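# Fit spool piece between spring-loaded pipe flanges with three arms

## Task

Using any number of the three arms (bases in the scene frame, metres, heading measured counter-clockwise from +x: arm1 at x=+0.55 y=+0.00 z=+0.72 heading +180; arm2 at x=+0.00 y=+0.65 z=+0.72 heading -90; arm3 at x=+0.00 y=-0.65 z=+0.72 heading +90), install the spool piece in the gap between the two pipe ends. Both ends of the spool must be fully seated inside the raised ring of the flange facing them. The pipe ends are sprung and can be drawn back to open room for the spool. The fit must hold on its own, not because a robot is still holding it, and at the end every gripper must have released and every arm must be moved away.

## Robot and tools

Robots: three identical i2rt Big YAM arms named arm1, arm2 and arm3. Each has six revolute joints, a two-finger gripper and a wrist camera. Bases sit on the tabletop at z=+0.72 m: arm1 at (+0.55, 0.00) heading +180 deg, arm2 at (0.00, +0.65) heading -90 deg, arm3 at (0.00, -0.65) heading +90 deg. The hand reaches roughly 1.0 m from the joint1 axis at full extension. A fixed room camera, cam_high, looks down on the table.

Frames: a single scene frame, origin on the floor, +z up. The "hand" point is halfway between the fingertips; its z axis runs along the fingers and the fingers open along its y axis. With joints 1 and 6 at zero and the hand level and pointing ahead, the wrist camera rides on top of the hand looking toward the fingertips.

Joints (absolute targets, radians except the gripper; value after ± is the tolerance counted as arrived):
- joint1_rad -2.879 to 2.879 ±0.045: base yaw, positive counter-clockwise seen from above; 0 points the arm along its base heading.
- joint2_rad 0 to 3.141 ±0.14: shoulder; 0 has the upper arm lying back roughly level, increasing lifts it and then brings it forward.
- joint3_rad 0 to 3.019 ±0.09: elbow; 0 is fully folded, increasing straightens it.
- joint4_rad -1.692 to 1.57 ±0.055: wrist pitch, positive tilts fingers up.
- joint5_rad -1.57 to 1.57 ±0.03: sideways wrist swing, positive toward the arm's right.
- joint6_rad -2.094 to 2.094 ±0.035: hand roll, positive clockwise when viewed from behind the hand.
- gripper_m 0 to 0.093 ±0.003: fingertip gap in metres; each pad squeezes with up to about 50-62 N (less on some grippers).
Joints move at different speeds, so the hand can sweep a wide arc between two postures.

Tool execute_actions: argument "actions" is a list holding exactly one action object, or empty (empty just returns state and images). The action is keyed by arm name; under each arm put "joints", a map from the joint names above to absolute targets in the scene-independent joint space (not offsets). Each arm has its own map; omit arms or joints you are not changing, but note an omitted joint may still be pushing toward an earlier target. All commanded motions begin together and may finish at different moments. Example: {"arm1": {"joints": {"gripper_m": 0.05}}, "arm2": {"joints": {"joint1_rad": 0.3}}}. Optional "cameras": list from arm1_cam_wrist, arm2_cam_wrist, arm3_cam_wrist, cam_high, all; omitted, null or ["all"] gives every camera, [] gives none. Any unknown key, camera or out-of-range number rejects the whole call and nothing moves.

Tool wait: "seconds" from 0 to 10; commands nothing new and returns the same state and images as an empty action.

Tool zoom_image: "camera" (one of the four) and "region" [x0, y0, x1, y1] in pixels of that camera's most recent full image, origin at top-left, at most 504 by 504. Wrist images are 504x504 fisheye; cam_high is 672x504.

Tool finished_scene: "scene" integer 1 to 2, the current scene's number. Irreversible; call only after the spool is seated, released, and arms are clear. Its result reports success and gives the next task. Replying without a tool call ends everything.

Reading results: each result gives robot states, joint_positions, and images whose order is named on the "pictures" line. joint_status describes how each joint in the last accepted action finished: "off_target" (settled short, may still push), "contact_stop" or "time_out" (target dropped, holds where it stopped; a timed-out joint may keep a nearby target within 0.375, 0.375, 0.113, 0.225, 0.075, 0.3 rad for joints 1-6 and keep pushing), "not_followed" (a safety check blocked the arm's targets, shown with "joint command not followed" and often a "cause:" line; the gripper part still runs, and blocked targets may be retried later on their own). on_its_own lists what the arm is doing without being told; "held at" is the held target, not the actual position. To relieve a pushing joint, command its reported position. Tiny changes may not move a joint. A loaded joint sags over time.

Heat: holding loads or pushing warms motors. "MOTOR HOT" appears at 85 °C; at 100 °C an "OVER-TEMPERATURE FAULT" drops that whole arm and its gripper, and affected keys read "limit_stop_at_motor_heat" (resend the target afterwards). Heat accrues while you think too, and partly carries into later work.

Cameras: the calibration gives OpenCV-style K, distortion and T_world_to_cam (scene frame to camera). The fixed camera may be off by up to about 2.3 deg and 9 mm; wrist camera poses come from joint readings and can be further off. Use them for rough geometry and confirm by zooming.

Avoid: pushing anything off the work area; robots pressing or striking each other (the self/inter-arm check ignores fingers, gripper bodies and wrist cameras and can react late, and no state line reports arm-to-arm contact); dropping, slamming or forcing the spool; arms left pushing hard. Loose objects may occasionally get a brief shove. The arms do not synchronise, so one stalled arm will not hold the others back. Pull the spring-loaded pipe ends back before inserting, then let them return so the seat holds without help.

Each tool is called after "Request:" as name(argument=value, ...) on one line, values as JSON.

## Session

Request:
execute_actions(actions=[], cameras=["cam_high"])

Scene clock: 0.00 s.
arm1.joint_positions: joint1_rad=+0.409 joint2_rad=+0.523 joint3_rad=+1.383 joint4_rad=-1.241 joint5_rad=+0.220 joint6_rad=+0.191 gripper_m=+0.095
arm1.joint_status: not commanded
arm1.hand: x=+0.3509 y=-0.0412 z=+1.3229 quat_wxyz=(+0.073, +0.825, +0.021, -0.561) (m; scene frame)
arm2.joint_positions: joint1_rad=+0.334 joint2_rad=+0.458 joint3_rad=+1.406 joint4_rad=-1.265 joint5_rad=+0.090 joint6_rad=+0.367 gripper_m=+0.095
arm2.joint_status: not commanded
arm2.hand: x=+0.0330 y=+0.4906 z=+1.3676 quat_wxyz=(-0.512, -0.610, -0.527, +0.296) (m; scene frame)
arm3.joint_positions: joint1_rad=+0.405 joint2_rad=+0.604 joint3_rad=+1.384 joint4_rad=-1.145 joint5_rad=-0.161 joint6_rad=-0.389 gripper_m=+0.095
arm3.joint_status: not commanded
arm3.hand: x=-0.1243 y=-0.4400 z=+1.3484 quat_wxyz=(-0.357, +0.775, -0.268, -0.447) (m; scene frame)
pictures: cam_high
Images, in order (width x height): cam_high 672x504.

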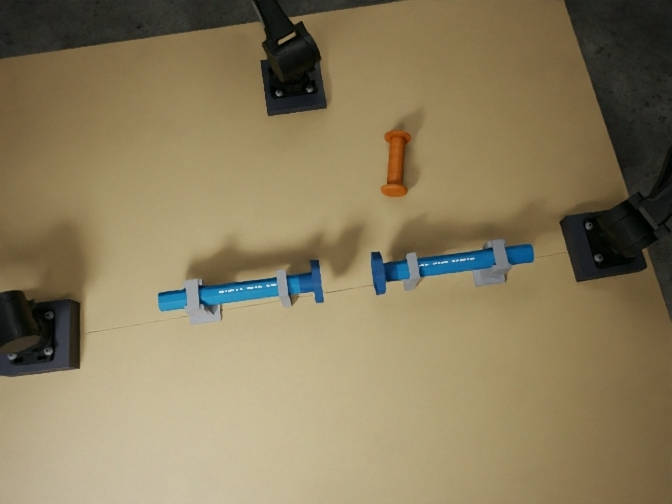

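Request:
execute_actions(actions=[{"arm1":{"joints":{"joint1_rad":0.676,"joint2_rad":1.38,"joint3_rad":0.92,"joint4_rad":-1.07,"joint5_rad":0,"joint6_rad":0.95}},"arm2":{"joints":{"joint1_rad":0.055,"joint2_rad":1.66,"joint3_rad":1.3,"joint4_rad":-1.2,"joint5_rad":0,"joint6_rad":0.03}},"arm3":{"joints":{"joint1_rad":0.03,"joint2_rad":1.43,"joint3_rad":1.03,"joint4_rad":-1.18,"joint5_rad":0,"joint6_rad":0.04}}}])

Scene clock: 9.87 s.
arm1.joint_positions: joint1_rad=+0.676 joint2_rad=+1.372 joint3_rad=+0.892 joint4_rad=-1.080 joint5_rad=+0.001 joint6_rad=+0.934 gripper_m=+0.095
arm1.joint_status: all done
arm1.hand: x=+0.2689 y=-0.2162 z=+0.8382 quat_wxyz=(+0.004, +0.990, -0.138, -0.005) (m; scene frame)
arm2.joint_positions: joint1_rad=+0.065 joint2_rad=+1.656 joint3_rad=+1.297 joint4_rad=-1.205 joint5_rad=+0.003 joint6_rad=+0.039 gripper_m=+0.095
arm2.joint_status: all done
arm2.hand: x=+0.0066 y=+0.1704 z=+0.9004 quat_wxyz=(-0.005, -0.716, -0.698, +0.008) (m; scene frame)
arm3.joint_positions: joint1_rad=+0.036 joint2_rad=+1.418 joint3_rad=+1.015 joint4_rad=-1.173 joint5_rad=-0.002 joint6_rad=+0.029 gripper_m=+0.095
arm3.joint_status: all done
arm3.hand: x=-0.0107 y=-0.2707 z=+0.8877 quat_wxyz=(-0.005, +0.706, -0.708, -0.001) (m; scene frame)
pictures: arm1_cam_wrist, arm2_cam_wrist, arm3_cam_wrist, cam_high
camera_calibration (this result's frames):
arm1_cam_wrist: T_world_to_cam=[[0.274292, 0.961529, -0.0150069, 0.14936], [0.792291, -0.217115, 0.570207, -0.733994], [0.545013, -0.168293, -0.821364, 0.630481], [0, 0, 0, 1]] pos_world=[0.196948, -0.196869, 0.938625]
arm2_cam_wrist: T_world_to_cam=[[-0.999501, 0.031149, 0.00533543, 0.00183434], [0.0285385, 0.817115, 0.575767, -0.651147], [0.0135749, 0.575632, -0.817596, 0.758867], [0, 0, 0, 1]] pos_world=[0.0101147, 0.0951771, 0.995346]
arm3_cam_wrist: T_world_to_cam=[[0.999975, -0.00387203, 0.00585832, 0.00399696], [-0.00653417, -0.818649, 0.574256, -0.725627], [0.00257237, -0.574281, -0.818654, 0.695242], [0, 0, 0, 1]] pos_world=[-0.0105267, -0.194754, 0.985836]
Images, in order (width x height): arm1_cam_wrist 504x504, arm2_cam_wrist 504x504, arm3_cam_wrist 504x504, cam_high 672x504.

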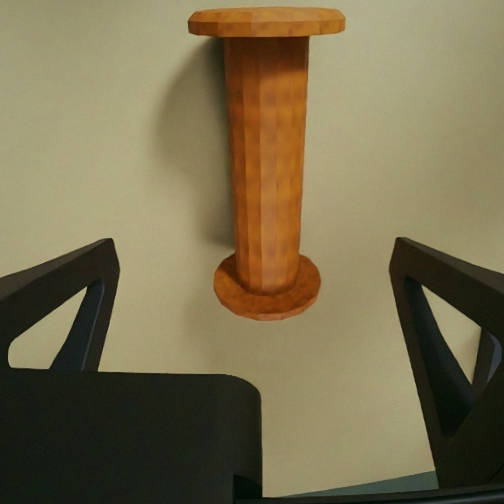

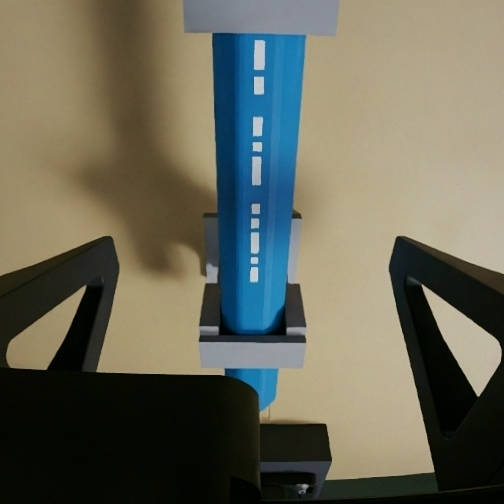

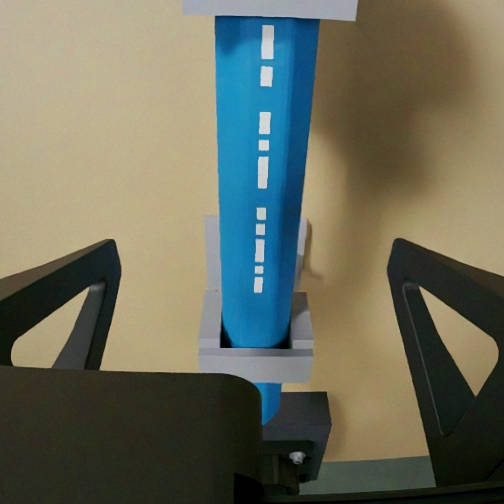

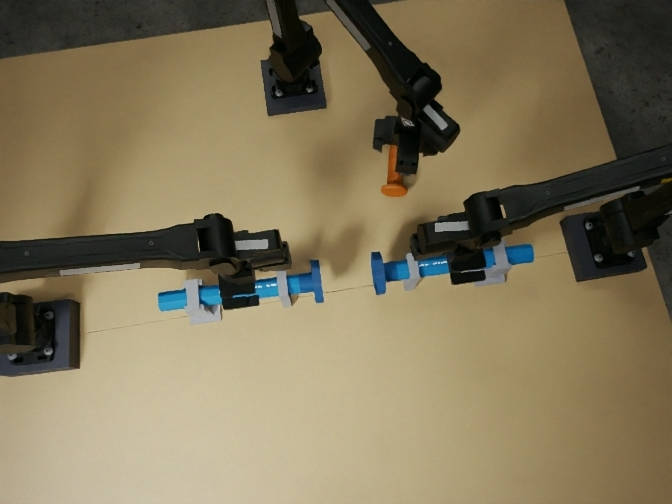

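Request:
execute_actions(actions=[{"arm1":{"joints":{"joint2_rad":1.505,"joint3_rad":0.755,"joint4_rad":-0.783}},"arm2":{"joints":{"joint2_rad":1.74,"joint3_rad":1.19,"joint4_rad":-1.01}},"arm3":{"joints":{"joint1_rad":0.013,"joint2_rad":1.535,"joint3_rad":0.95,"joint4_rad":-0.97}}}])

Scene clock: 16.27 s.
arm1.joint_positions: joint1_rad=+0.676 joint2_rad=+1.517 joint3_rad=+0.735 joint4_rad=-0.799 joint5_rad=+0.001 joint6_rad=+0.935 gripper_m=+0.095
arm1.joint_status: all done
arm1.hand: x=+0.2820 y=-0.2059 z=+0.7428 quat_wxyz=(-0.003, +0.990, -0.138, +0.002) (m; scene frame)
arm2.joint_positions: joint1_rad=+0.065 joint2_rad=+1.744 joint3_rad=+1.186 joint4_rad=-1.020 joint5_rad=+0.003 joint6_rad=+0.039 gripper_m=+0.095
arm2.joint_status: all done
arm2.hand: x=+0.0063 y=+0.1744 z=+0.8220 quat_wxyz=(+0.000, -0.716, -0.699, +0.003) (m; scene frame)
arm3.joint_positions: joint1_rad=+0.029 joint2_rad=+1.540 joint3_rad=+0.943 joint4_rad=-0.978 joint5_rad=-0.002 joint6_rad=+0.029 gripper_m=+0.095
arm3.joint_status: all done
arm3.hand: x=-0.0080 y=-0.2578 z=+0.8193 quat_wxyz=(-0.005, +0.704, -0.710, -0.002) (m; scene frame)
pictures: arm1_cam_wrist, arm2_cam_wrist, arm3_cam_wrist, cam_high
camera_calibration (this result's frames):
arm1_cam_wrist: T_world_to_cam=[[0.275157, 0.961399, 0.000957068, 0.122315], [0.783086, -0.2247, 0.579901, -0.693954], [0.557731, -0.158814, -0.814686, 0.540108], [0, 0, 0, 1]] pos_world=[0.208535, -0.187748, 0.842327]
arm2_cam_wrist: T_world_to_cam=[[-0.999498, 0.0310982, 0.00597149, 0.00140146], [0.0286817, 0.809132, 0.586927, -0.61706], [0.0134206, 0.586804, -0.809618, 0.68404], [0, 0, 0, 1]] pos_world=[0.00991887, 0.0978424, 0.915972]
arm3_cam_wrist: T_world_to_cam=[[0.99993, -0.0103538, 0.00569889, 0.00022432], [-0.011752, -0.819926, 0.572348, -0.674558], [-0.00125333, -0.572375, -0.819991, 0.648179], [0, 0, 0, 1]] pos_world=[-0.0073393, -0.182084, 0.917582]
Images, in order (width x height): arm1_cam_wrist 504x504, arm2_cam_wrist 504x504, arm3_cam_wrist 504x504, cam_high 672x504.

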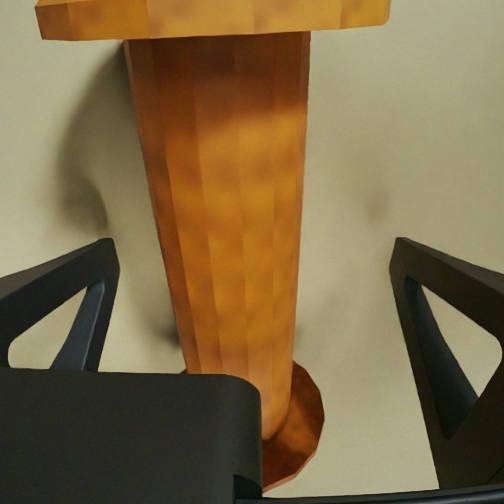

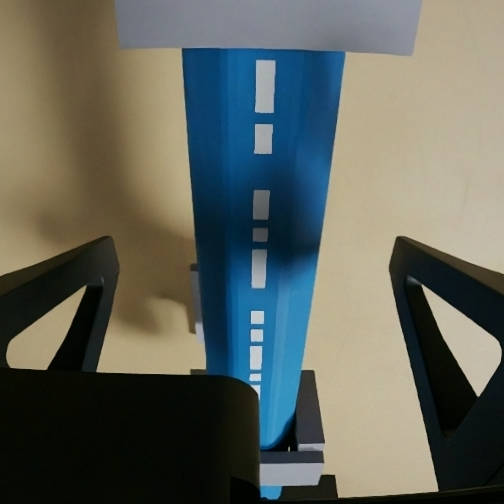

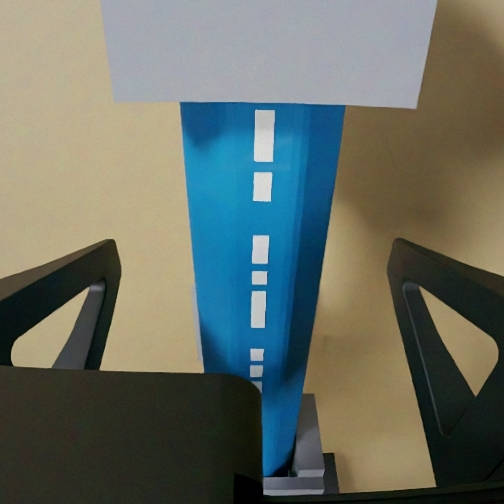

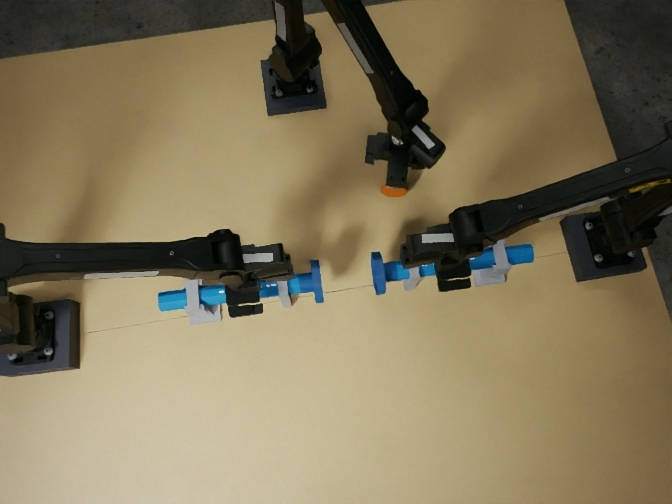

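Request:
execute_actions(actions=[{"arm1":{"joints":{"gripper_m":0.0}},"arm2":{"joints":{"gripper_m":0.0}},"arm3":{"joints":{"gripper_m":0.0}}}], cameras=[])

Request:
execute_actions(actions=[{"arm1":{"joints":{"joint1_rad":0.3,"joint2_rad":1.4,"joint3_rad":1.25,"joint4_rad":-1.35,"joint6_rad":1.4}},"arm2":{"joints":{"joint2_rad":1.57,"joint3_rad":1.0,"joint4_rad":-1.05}},"arm3":{"joints":{"joint2_rad":1.37,"joint3_rad":0.775,"joint4_rad":-1.02}}}], cameras=[])

Request:
execute_actions(actions=[{"arm1":{"joints":{"joint1_rad":0.1,"joint2_rad":1.72,"joint3_rad":1.58,"joint4_rad":-1.26,"joint6_rad":1.695}}}], cameras=["cam_high","arm1_cam_wrist"])

Scene clock: 26.13 s.
arm1.joint_positions: joint1_rad=+0.676 joint2_rad=+1.516 joint3_rad=+0.735 joint4_rad=-0.794 joint5_rad=+0.001 joint6_rad=+0.938 gripper_m=+0.035
arm1.joint_status: gripper_m off_target (ended at +0.035, target +0.000)
arm1.hand: x=+0.2811 y=-0.2068 z=+0.7431 quat_wxyz=(-0.001, +0.990, -0.140, +0.000) (m; scene frame)
arm2.joint_positions: joint1_rad=+0.064 joint2_rad=+1.744 joint3_rad=+1.186 joint4_rad=-1.019 joint5_rad=+0.004 joint6_rad=+0.039 gripper_m=+0.039
arm2.joint_status: gripper_m off_target (ended at +0.039, target +0.000)
arm2.hand: x=+0.0059 y=+0.1743 z=+0.8220 quat_wxyz=(+0.000, -0.716, -0.698, +0.004) (m; scene frame)
arm3.joint_positions: joint1_rad=+0.028 joint2_rad=+1.540 joint3_rad=+0.943 joint4_rad=-0.978 joint5_rad=+0.001 joint6_rad=+0.032 gripper_m=+0.039
arm3.joint_status: gripper_m off_target (ended at +0.039, target +0.000)
arm3.hand: x=-0.0069 y=-0.2577 z=+0.8193 quat_wxyz=(-0.006, +0.702, -0.712, -0.001) (m; scene frame)
pictures: none
No camera images: the call's "cameras" was empty. Leave "cameras" out to get every camera's image.

Scene clock: 28.17 s.
arm1.joint_positions: joint1_rad=+0.295 joint2_rad=+1.408 joint3_rad=+1.200 joint4_rad=-1.335 joint5_rad=+0.001 joint6_rad=+1.385 gripper_m=+0.035
arm1.joint_status: all done
arm1.hand: x=+0.1578 y=-0.1103 z=+0.9362 quat_wxyz=(+0.011, +0.850, -0.527, -0.011) (m; scene frame)
arm2.joint_positions: joint1_rad=+0.064 joint2_rad=+1.653 joint3_rad=+1.063 joint4_rad=-0.929 joint5_rad=+0.003 joint6_rad=+0.037 gripper_m=+0.039
arm2.joint_status: joint4_rad time_out (moved +0.091 of -0.031); the others done
arm2.on_its_own: joint4_rad reads -0.929 and still pushes toward -1.050 since a time_out
arm2.hand: x=+0.0056 y=+0.1996 z=+0.8226 quat_wxyz=(-0.021, -0.715, -0.699, +0.024) (m; scene frame)
arm3.joint_positions: joint1_rad=+0.028 joint2_rad=+1.445 joint3_rad=+0.836 joint4_rad=-0.908 joint5_rad=-0.001 joint6_rad=+0.032 gripper_m=+0.039
arm3.joint_status: joint4_rad time_out (moved +0.070 of -0.042); the others done
arm3.on_its_own: joint4_rad reads -0.908 and still pushes toward -1.020 since a time_out
arm3.hand: x=-0.0068 y=-0.2824 z=+0.8190 quat_wxyz=(-0.026, +0.702, -0.712, -0.023) (m; scene frame)
pictures: none
No camera images: the call's "cameras" was empty. Leave "cameras" out to get every camera's image.

not run: a stop came earlier in this reply.

Request:
execute_actions(actions=[{"arm1":{"joints":{"joint1_rad":0.1,"joint2_rad":1.72,"joint3_rad":1.58,"joint4_rad":-1.26,"joint6_rad":1.695}}}], cameras=["cam_high","arm1_cam_wrist"])

Request:
zoom_image(camera="cam_high", region=[262, 220, 432, 320])

Scene clock: 32.23 s.
arm1.joint_positions: joint1_rad=+0.099 joint2_rad=+1.751 joint3_rad=+1.518 joint4_rad=-1.267 joint5_rad=+0.001 joint6_rad=+1.680 gripper_m=+0.035
arm1.joint_status: all done
arm1.hand: x=+0.0066 y=-0.0430 z=+0.9033 quat_wxyz=(+0.028, +0.696, -0.717, -0.024) (m; scene frame)
arm2.joint_positions: joint1_rad=+0.064 joint2_rad=+1.653 joint3_rad=+1.063 joint4_rad=-0.929 joint5_rad=+0.003 joint6_rad=+0.037 gripper_m=+0.039
arm2.joint_status: not commanded
arm2.on_its_own: joint4_rad reads -0.929 and still pushes toward -1.050 since a time_out
arm2.hand: x=+0.0056 y=+0.1996 z=+0.8226 quat_wxyz=(-0.021, -0.715, -0.699, +0.024) (m; scene frame)
arm3.joint_positions: joint1_rad=+0.028 joint2_rad=+1.445 joint3_rad=+0.836 joint4_rad=-0.908 joint5_rad=-0.001 joint6_rad=+0.032 gripper_m=+0.039
arm3.joint_status: not commanded
arm3.on_its_own: joint4_rad reads -0.908 and still pushes toward -1.020 since a time_out
arm3.hand: x=-0.0068 y=-0.2824 z=+0.8190 quat_wxyz=(-0.026, +0.702, -0.712, -0.023) (m; scene frame)
pictures: arm1_cam_wrist, cam_high
camera_calibration (this result's frames):
arm1_cam_wrist: T_world_to_cam=[[0.996436, -0.029651, -0.0789722, 0.0661336], [0.0219311, -0.812934, 0.581943, -0.556878], [-0.0814544, -0.5816, -0.809386, 0.831569], [0, 0, 0, 1]] pos_world=[0.01405, 0.0328965, 1.00235]
Images, in order (width x height): arm1_cam_wrist 504x504, cam_high 672x504.

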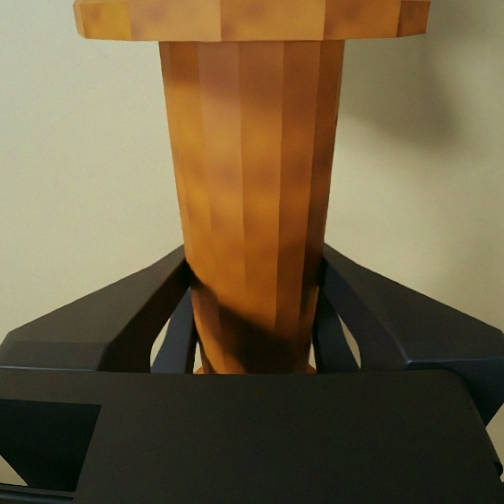

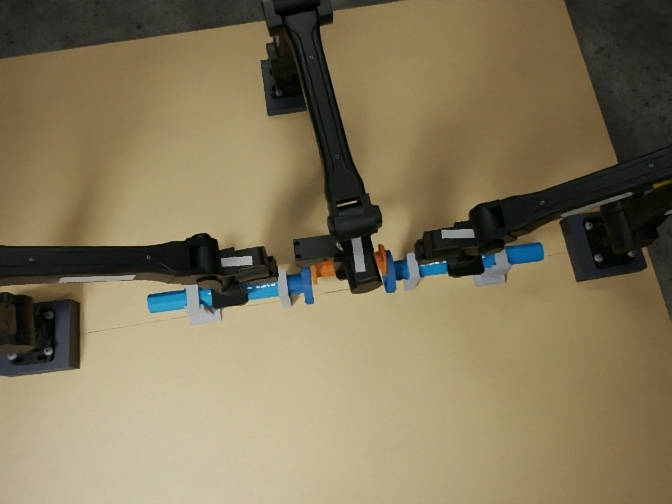

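Region (262, 220, 432, 320) of cam_high's 672x504 image, scaled by 2.965, with more detail than that image has; it fills the top 296 rows of this view, and the rest is white.

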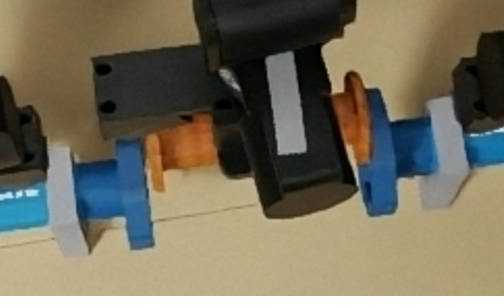

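Request:
execute_actions(actions=[{"arm1":{"joints":{"joint1_rad":0.112,"joint2_rad":1.89}}}], cameras=["cam_high"])

Request:
zoom_image(camera="cam_high", region=[262, 220, 432, 320])

Scene clock: 43.60 s.
arm1.joint_positions: joint1_rad=+0.106 joint2_rad=+1.925 joint3_rad=+1.539 joint4_rad=-1.267 joint5_rad=+0.001 joint6_rad=+1.681 gripper_m=+0.035
arm1.joint_status: all done
arm1.hand: x=+0.0019 y=-0.0473 z=+0.8193 quat_wxyz=(-0.031, +0.698, -0.715, +0.025) (m; scene frame)
arm2.joint_positions: joint1_rad=+0.064 joint2_rad=+1.653 joint3_rad=+1.063 joint4_rad=-0.929 joint5_rad=+0.003 joint6_rad=+0.037 gripper_m=+0.039
arm2.joint_status: not commanded
arm2.on_its_own: joint4_rad reads -0.929 and still pushes toward -1.050 since a time_out
arm2.hand: x=+0.0056 y=+0.1996 z=+0.8226 quat_wxyz=(-0.021, -0.715, -0.699, +0.024) (m; scene frame)
arm3.joint_positions: joint1_rad=+0.028 joint2_rad=+1.444 joint3_rad=+0.836 joint4_rad=-0.908 joint5_rad=-0.001 joint6_rad=+0.032 gripper_m=+0.039
arm3.joint_status: not commanded
arm3.on_its_own: joint4_rad reads -0.908 and still pushes toward -1.020 since a time_out
arm3.hand: x=-0.0068 y=-0.2824 z=+0.8192 quat_wxyz=(-0.026, +0.702, -0.712, -0.023) (m; scene frame)
pictures: cam_high
Images, in order (width x height): cam_high 672x504.

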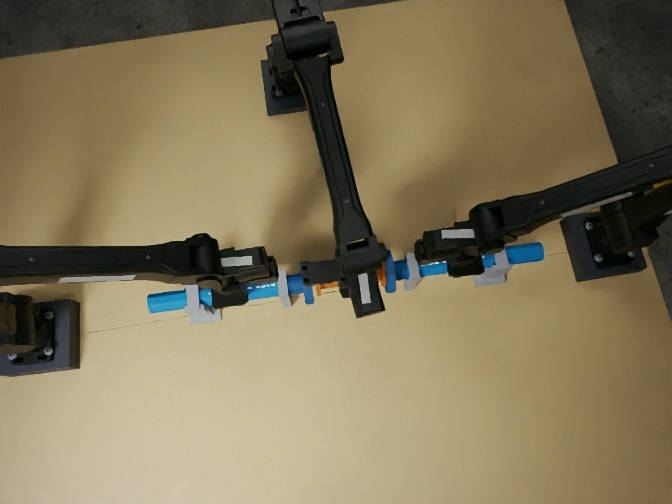

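Region (262, 220, 432, 320) of cam_high's 672x504 image, scaled by 2.965, with more detail than that image has; it fills the top 296 rows of this view, and the rest is white.

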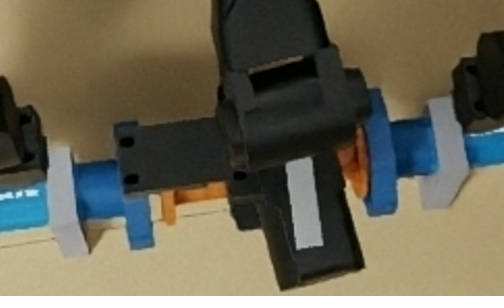

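Request:
execute_actions(actions=[{"arm1":{"joints":{"joint2_rad":1.92}}}], cameras=[])

Request:
execute_actions(actions=[{"arm2":{"joints":{"joint2_rad":1.69,"joint3_rad":1.115,"joint4_rad":-0.97}},"arm3":{"joints":{"joint2_rad":1.475,"joint3_rad":0.88,"joint4_rad":-0.95}}}], cameras=["cam_high"])

Request:
zoom_image(camera="cam_high", region=[262, 220, 432, 320])

Scene clock: 49.83 s.
arm1.joint_positions: joint1_rad=+0.106 joint2_rad=+1.925 joint3_rad=+1.539 joint4_rad=-1.267 joint5_rad=+0.001 joint6_rad=+1.681 gripper_m=+0.035
arm1.joint_status: all done
arm1.hand: x=+0.0019 y=-0.0473 z=+0.8193 quat_wxyz=(-0.031, +0.698, -0.715, +0.025) (m; scene frame)
arm2.joint_positions: joint1_rad=+0.064 joint2_rad=+1.653 joint3_rad=+1.063 joint4_rad=-0.929 joint5_rad=+0.003 joint6_rad=+0.037 gripper_m=+0.039
arm2.joint_status: not commanded
arm2.on_its_own: joint4_rad reads -0.929 and still pushes toward -1.050 since a time_out
arm2.hand: x=+0.0056 y=+0.1996 z=+0.8226 quat_wxyz=(-0.021, -0.715, -0.699, +0.024) (m; scene frame)
arm3.joint_positions: joint1_rad=+0.028 joint2_rad=+1.444 joint3_rad=+0.836 joint4_rad=-0.908 joint5_rad=-0.001 joint6_rad=+0.032 gripper_m=+0.039
arm3.joint_status: not commanded
arm3.on_its_own: joint4_rad reads -0.908 and still pushes toward -1.020 since a time_out
arm3.hand: x=-0.0068 y=-0.2824 z=+0.8192 quat_wxyz=(-0.026, +0.702, -0.712, -0.023) (m; scene frame)
pictures: none
No camera images: the call's "cameras" was empty. Leave "cameras" out to get every camera's image.

Scene clock: 50.60 s.
arm1.joint_positions: joint1_rad=+0.105 joint2_rad=+1.931 joint3_rad=+1.539 joint4_rad=-1.267 joint5_rad=+0.004 joint6_rad=+1.681 gripper_m=+0.035
arm1.joint_status: not commanded
arm1.hand: x=+0.0021 y=-0.0459 z=+0.8161 quat_wxyz=(-0.034, +0.698, -0.715, +0.026) (m; scene frame)
arm2.joint_positions: joint1_rad=+0.064 joint2_rad=+1.678 joint3_rad=+1.094 joint4_rad=-0.932 joint5_rad=+0.003 joint6_rad=+0.037 gripper_m=+0.039
arm2.joint_status: all done
arm2.hand: x=+0.0058 y=+0.1886 z=+0.8217 quat_wxyz=(-0.022, -0.715, -0.699, +0.024) (m; scene frame)
arm3.joint_positions: joint1_rad=+0.028 joint2_rad=+1.469 joint3_rad=+0.862 joint4_rad=-0.916 joint5_rad=-0.001 joint6_rad=+0.032 gripper_m=+0.039
arm3.joint_status: all done
arm3.hand: x=-0.0069 y=-0.2744 z=+0.8191 quat_wxyz=(-0.023, +0.702, -0.712, -0.020) (m; scene frame)
pictures: cam_high
Images, in order (width x height): cam_high 672x504.

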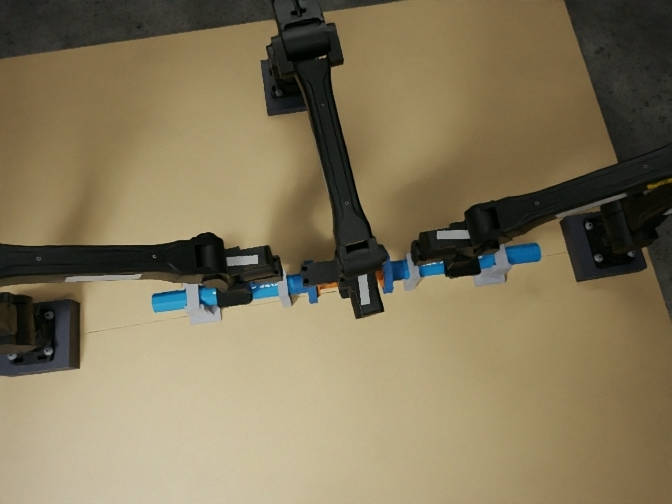

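Region (262, 220, 432, 320) of cam_high's 672x504 image, scaled by 2.965, with more detail than that image has; it fills the top 296 rows of this view, and the rest is white.

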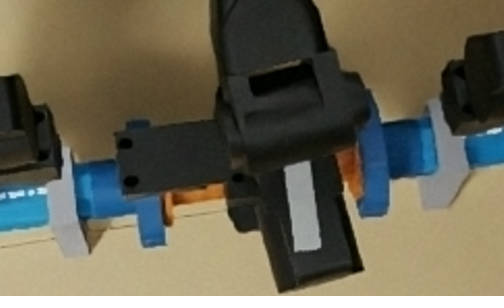

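Chamfer is guiding it down; lower a bit more.

Request:
execute_actions(actions=[{"arm1":{"joints":{"joint2_rad":1.94}},"arm2":{"joints":{"joint2_rad":1.705,"joint3_rad":1.13,"joint4_rad":-0.95}},"arm3":{"joints":{"joint2_rad":1.495,"joint3_rad":0.895,"joint4_rad":-0.93}}}], cameras=["cam_high"])

Request:
zoom_image(camera="cam_high", region=[262, 220, 432, 320])

Scene clock: 53.77 s.
arm1.joint_positions: joint1_rad=+0.104 joint2_rad=+1.943 joint3_rad=+1.539 joint4_rad=-1.267 joint5_rad=+0.004 joint6_rad=+1.683 gripper_m=+0.035
arm1.joint_status: all done
arm1.hand: x=+0.0028 y=-0.0455 z=+0.8098 quat_wxyz=(-0.039, +0.697, -0.716, +0.030) (m; scene frame)
arm2.joint_positions: joint1_rad=+0.064 joint2_rad=+1.686 joint3_rad=+1.104 joint4_rad=-0.932 joint5_rad=+0.003 joint6_rad=+0.037 gripper_m=+0.039
arm2.joint_status: all done
arm2.hand: x=+0.0058 y=+0.1847 z=+0.8216 quat_wxyz=(-0.023, -0.715, -0.699, +0.025) (m; scene frame)
arm3.joint_positions: joint1_rad=+0.028 joint2_rad=+1.480 joint3_rad=+0.872 joint4_rad=-0.915 joint5_rad=-0.001 joint6_rad=+0.032 gripper_m=+0.039
arm3.joint_status: all done
arm3.hand: x=-0.0070 y=-0.2707 z=+0.8183 quat_wxyz=(-0.023, +0.702, -0.712, -0.020) (m; scene frame)
pictures: cam_high
Images, in order (width x height): cam_high 672x504.

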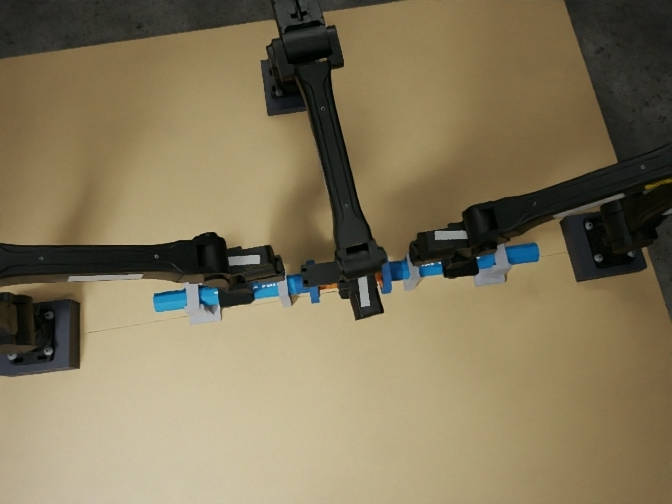

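Region (262, 220, 432, 320) of cam_high's 672x504 image, scaled by 2.965, with more detail than that image has; it fills the top 296 rows of this view, and the rest is white.

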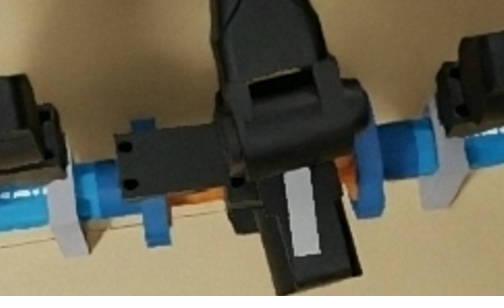

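Request:
execute_actions(actions=[{"arm2":{"joints":{"gripper_m":0.08,"joint2_rad":1.686,"joint3_rad":1.104}},"arm3":{"joints":{"gripper_m":0.08,"joint2_rad":1.48,"joint3_rad":0.872}}}], cameras=[])

Request:
execute_actions(actions=[{"arm1":{"joints":{"gripper_m":0.08}},"arm2":{"joints":{"joint2_rad":1.35,"joint3_rad":1.1,"joint4_rad":-1.25}},"arm3":{"joints":{"joint2_rad":1.22,"joint3_rad":1.0,"joint4_rad":-1.3}}}], cameras=[])

Request:
execute_actions(actions=[{"arm1":{"joints":{"joint2_rad":1.6}}}], cameras=["cam_high"])

Request:
zoom_image(camera="cam_high", region=[262, 220, 432, 320])

Scene clock: 61.00 s.
arm1.joint_positions: joint1_rad=+0.104 joint2_rad=+1.944 joint3_rad=+1.539 joint4_rad=-1.267 joint5_rad=+0.004 joint6_rad=+1.686 gripper_m=+0.035
arm1.joint_status: not commanded
arm1.hand: x=+0.0029 y=-0.0455 z=+0.8092 quat_wxyz=(-0.039, +0.695, -0.717, +0.030) (m; scene frame)
arm2.joint_positions: joint1_rad=+0.064 joint2_rad=+1.686 joint3_rad=+1.104 joint4_rad=-0.941 joint5_rad=+0.003 joint6_rad=+0.037 gripper_m=+0.080
arm2.joint_status: all done
arm2.hand: x=+0.0058 y=+0.1869 z=+0.8214 quat_wxyz=(-0.019, -0.715, -0.699, +0.022) (m; scene frame)
arm3.joint_positions: joint1_rad=+0.028 joint2_rad=+1.479 joint3_rad=+0.872 joint4_rad=-0.923 joint5_rad=-0.001 joint6_rad=+0.032 gripper_m=+0.080
arm3.joint_status: all done
arm3.hand: x=-0.0070 y=-0.2726 z=+0.8183 quat_wxyz=(-0.021, +0.702, -0.712, -0.017) (m; scene frame)
pictures: none
No camera images: the call's "cameras" was empty. Leave "cameras" out to get every camera's image.

Scene clock: 62.20 s.
arm1.joint_positions: joint1_rad=+0.106 joint2_rad=+1.944 joint3_rad=+1.539 joint4_rad=-1.267 joint5_rad=+0.003 joint6_rad=+1.687 gripper_m=+0.080
arm1.joint_status: all done
arm1.hand: x=+0.0028 y=-0.0467 z=+0.8093 quat_wxyz=(-0.039, +0.696, -0.716, +0.030) (m; scene frame)
arm2.joint_positions: joint1_rad=+0.064 joint2_rad=+1.335 joint3_rad=+1.099 joint4_rad=-1.242 joint5_rad=+0.003 joint6_rad=+0.037 gripper_m=+0.080
arm2.joint_status: all done
arm2.hand: x=+0.0050 y=+0.2585 z=+0.9579 quat_wxyz=(-0.036, -0.714, -0.698, +0.038) (m; scene frame)
arm3.joint_positions: joint1_rad=+0.028 joint2_rad=+1.207 joint3_rad=+0.979 joint4_rad=-1.293 joint5_rad=-0.001 joint6_rad=+0.032 gripper_m=+0.080
arm3.joint_status: all done
arm3.hand: x=-0.0070 y=-0.3176 z=+0.9444 quat_wxyz=(-0.024, +0.702, -0.712, -0.021) (m; scene frame)
pictures: none
No camera images: the call's "cameras" was empty. Leave "cameras" out to get every camera's image.

Scene clock: 63.67 s.
arm1.joint_positions: joint1_rad=+0.106 joint2_rad=+1.605 joint3_rad=+1.563 joint4_rad=-1.267 joint5_rad=+0.002 joint6_rad=+1.687 gripper_m=+0.080
arm1.joint_status: all done
arm1.hand: x=+0.0049 y=-0.0465 z=+0.9991 quat_wxyz=(+0.101, +0.691, -0.711, -0.084) (m; scene frame)
arm2.joint_positions: joint1_rad=+0.064 joint2_rad=+1.335 joint3_rad=+1.099 joint4_rad=-1.242 joint5_rad=+0.003 joint6_rad=+0.037 gripper_m=+0.080
arm2.joint_status: not commanded
arm2.hand: x=+0.0050 y=+0.2585 z=+0.9579 quat_wxyz=(-0.036, -0.714, -0.698, +0.038) (m; scene frame)
arm3.joint_positions: joint1_rad=+0.028 joint2_rad=+1.207 joint3_rad=+0.979 joint4_rad=-1.293 joint5_rad=-0.001 joint6_rad=+0.032 gripper_m=+0.080
arm3.joint_status: not commanded
arm3.hand: x=-0.0070 y=-0.3176 z=+0.9444 quat_wxyz=(-0.024, +0.702, -0.712, -0.021) (m; scene frame)
pictures: cam_high
Images, in order (width x height): cam_high 672x504.

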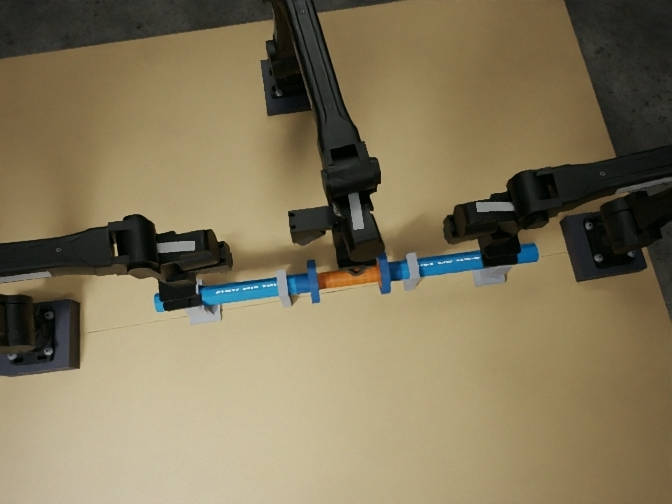

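Region (262, 220, 432, 320) of cam_high's 672x504 image, scaled by 2.965, with more detail than that image has; it fills the top 296 rows of this view, and the rest is white.

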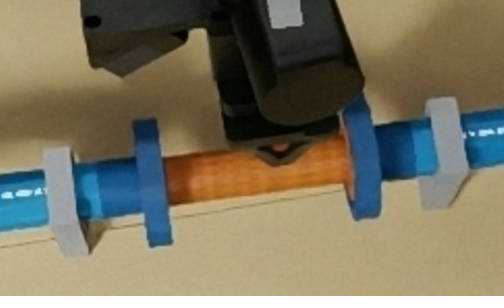

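Request:
finished_scene(scene=2)

The scene is finished: the task was done.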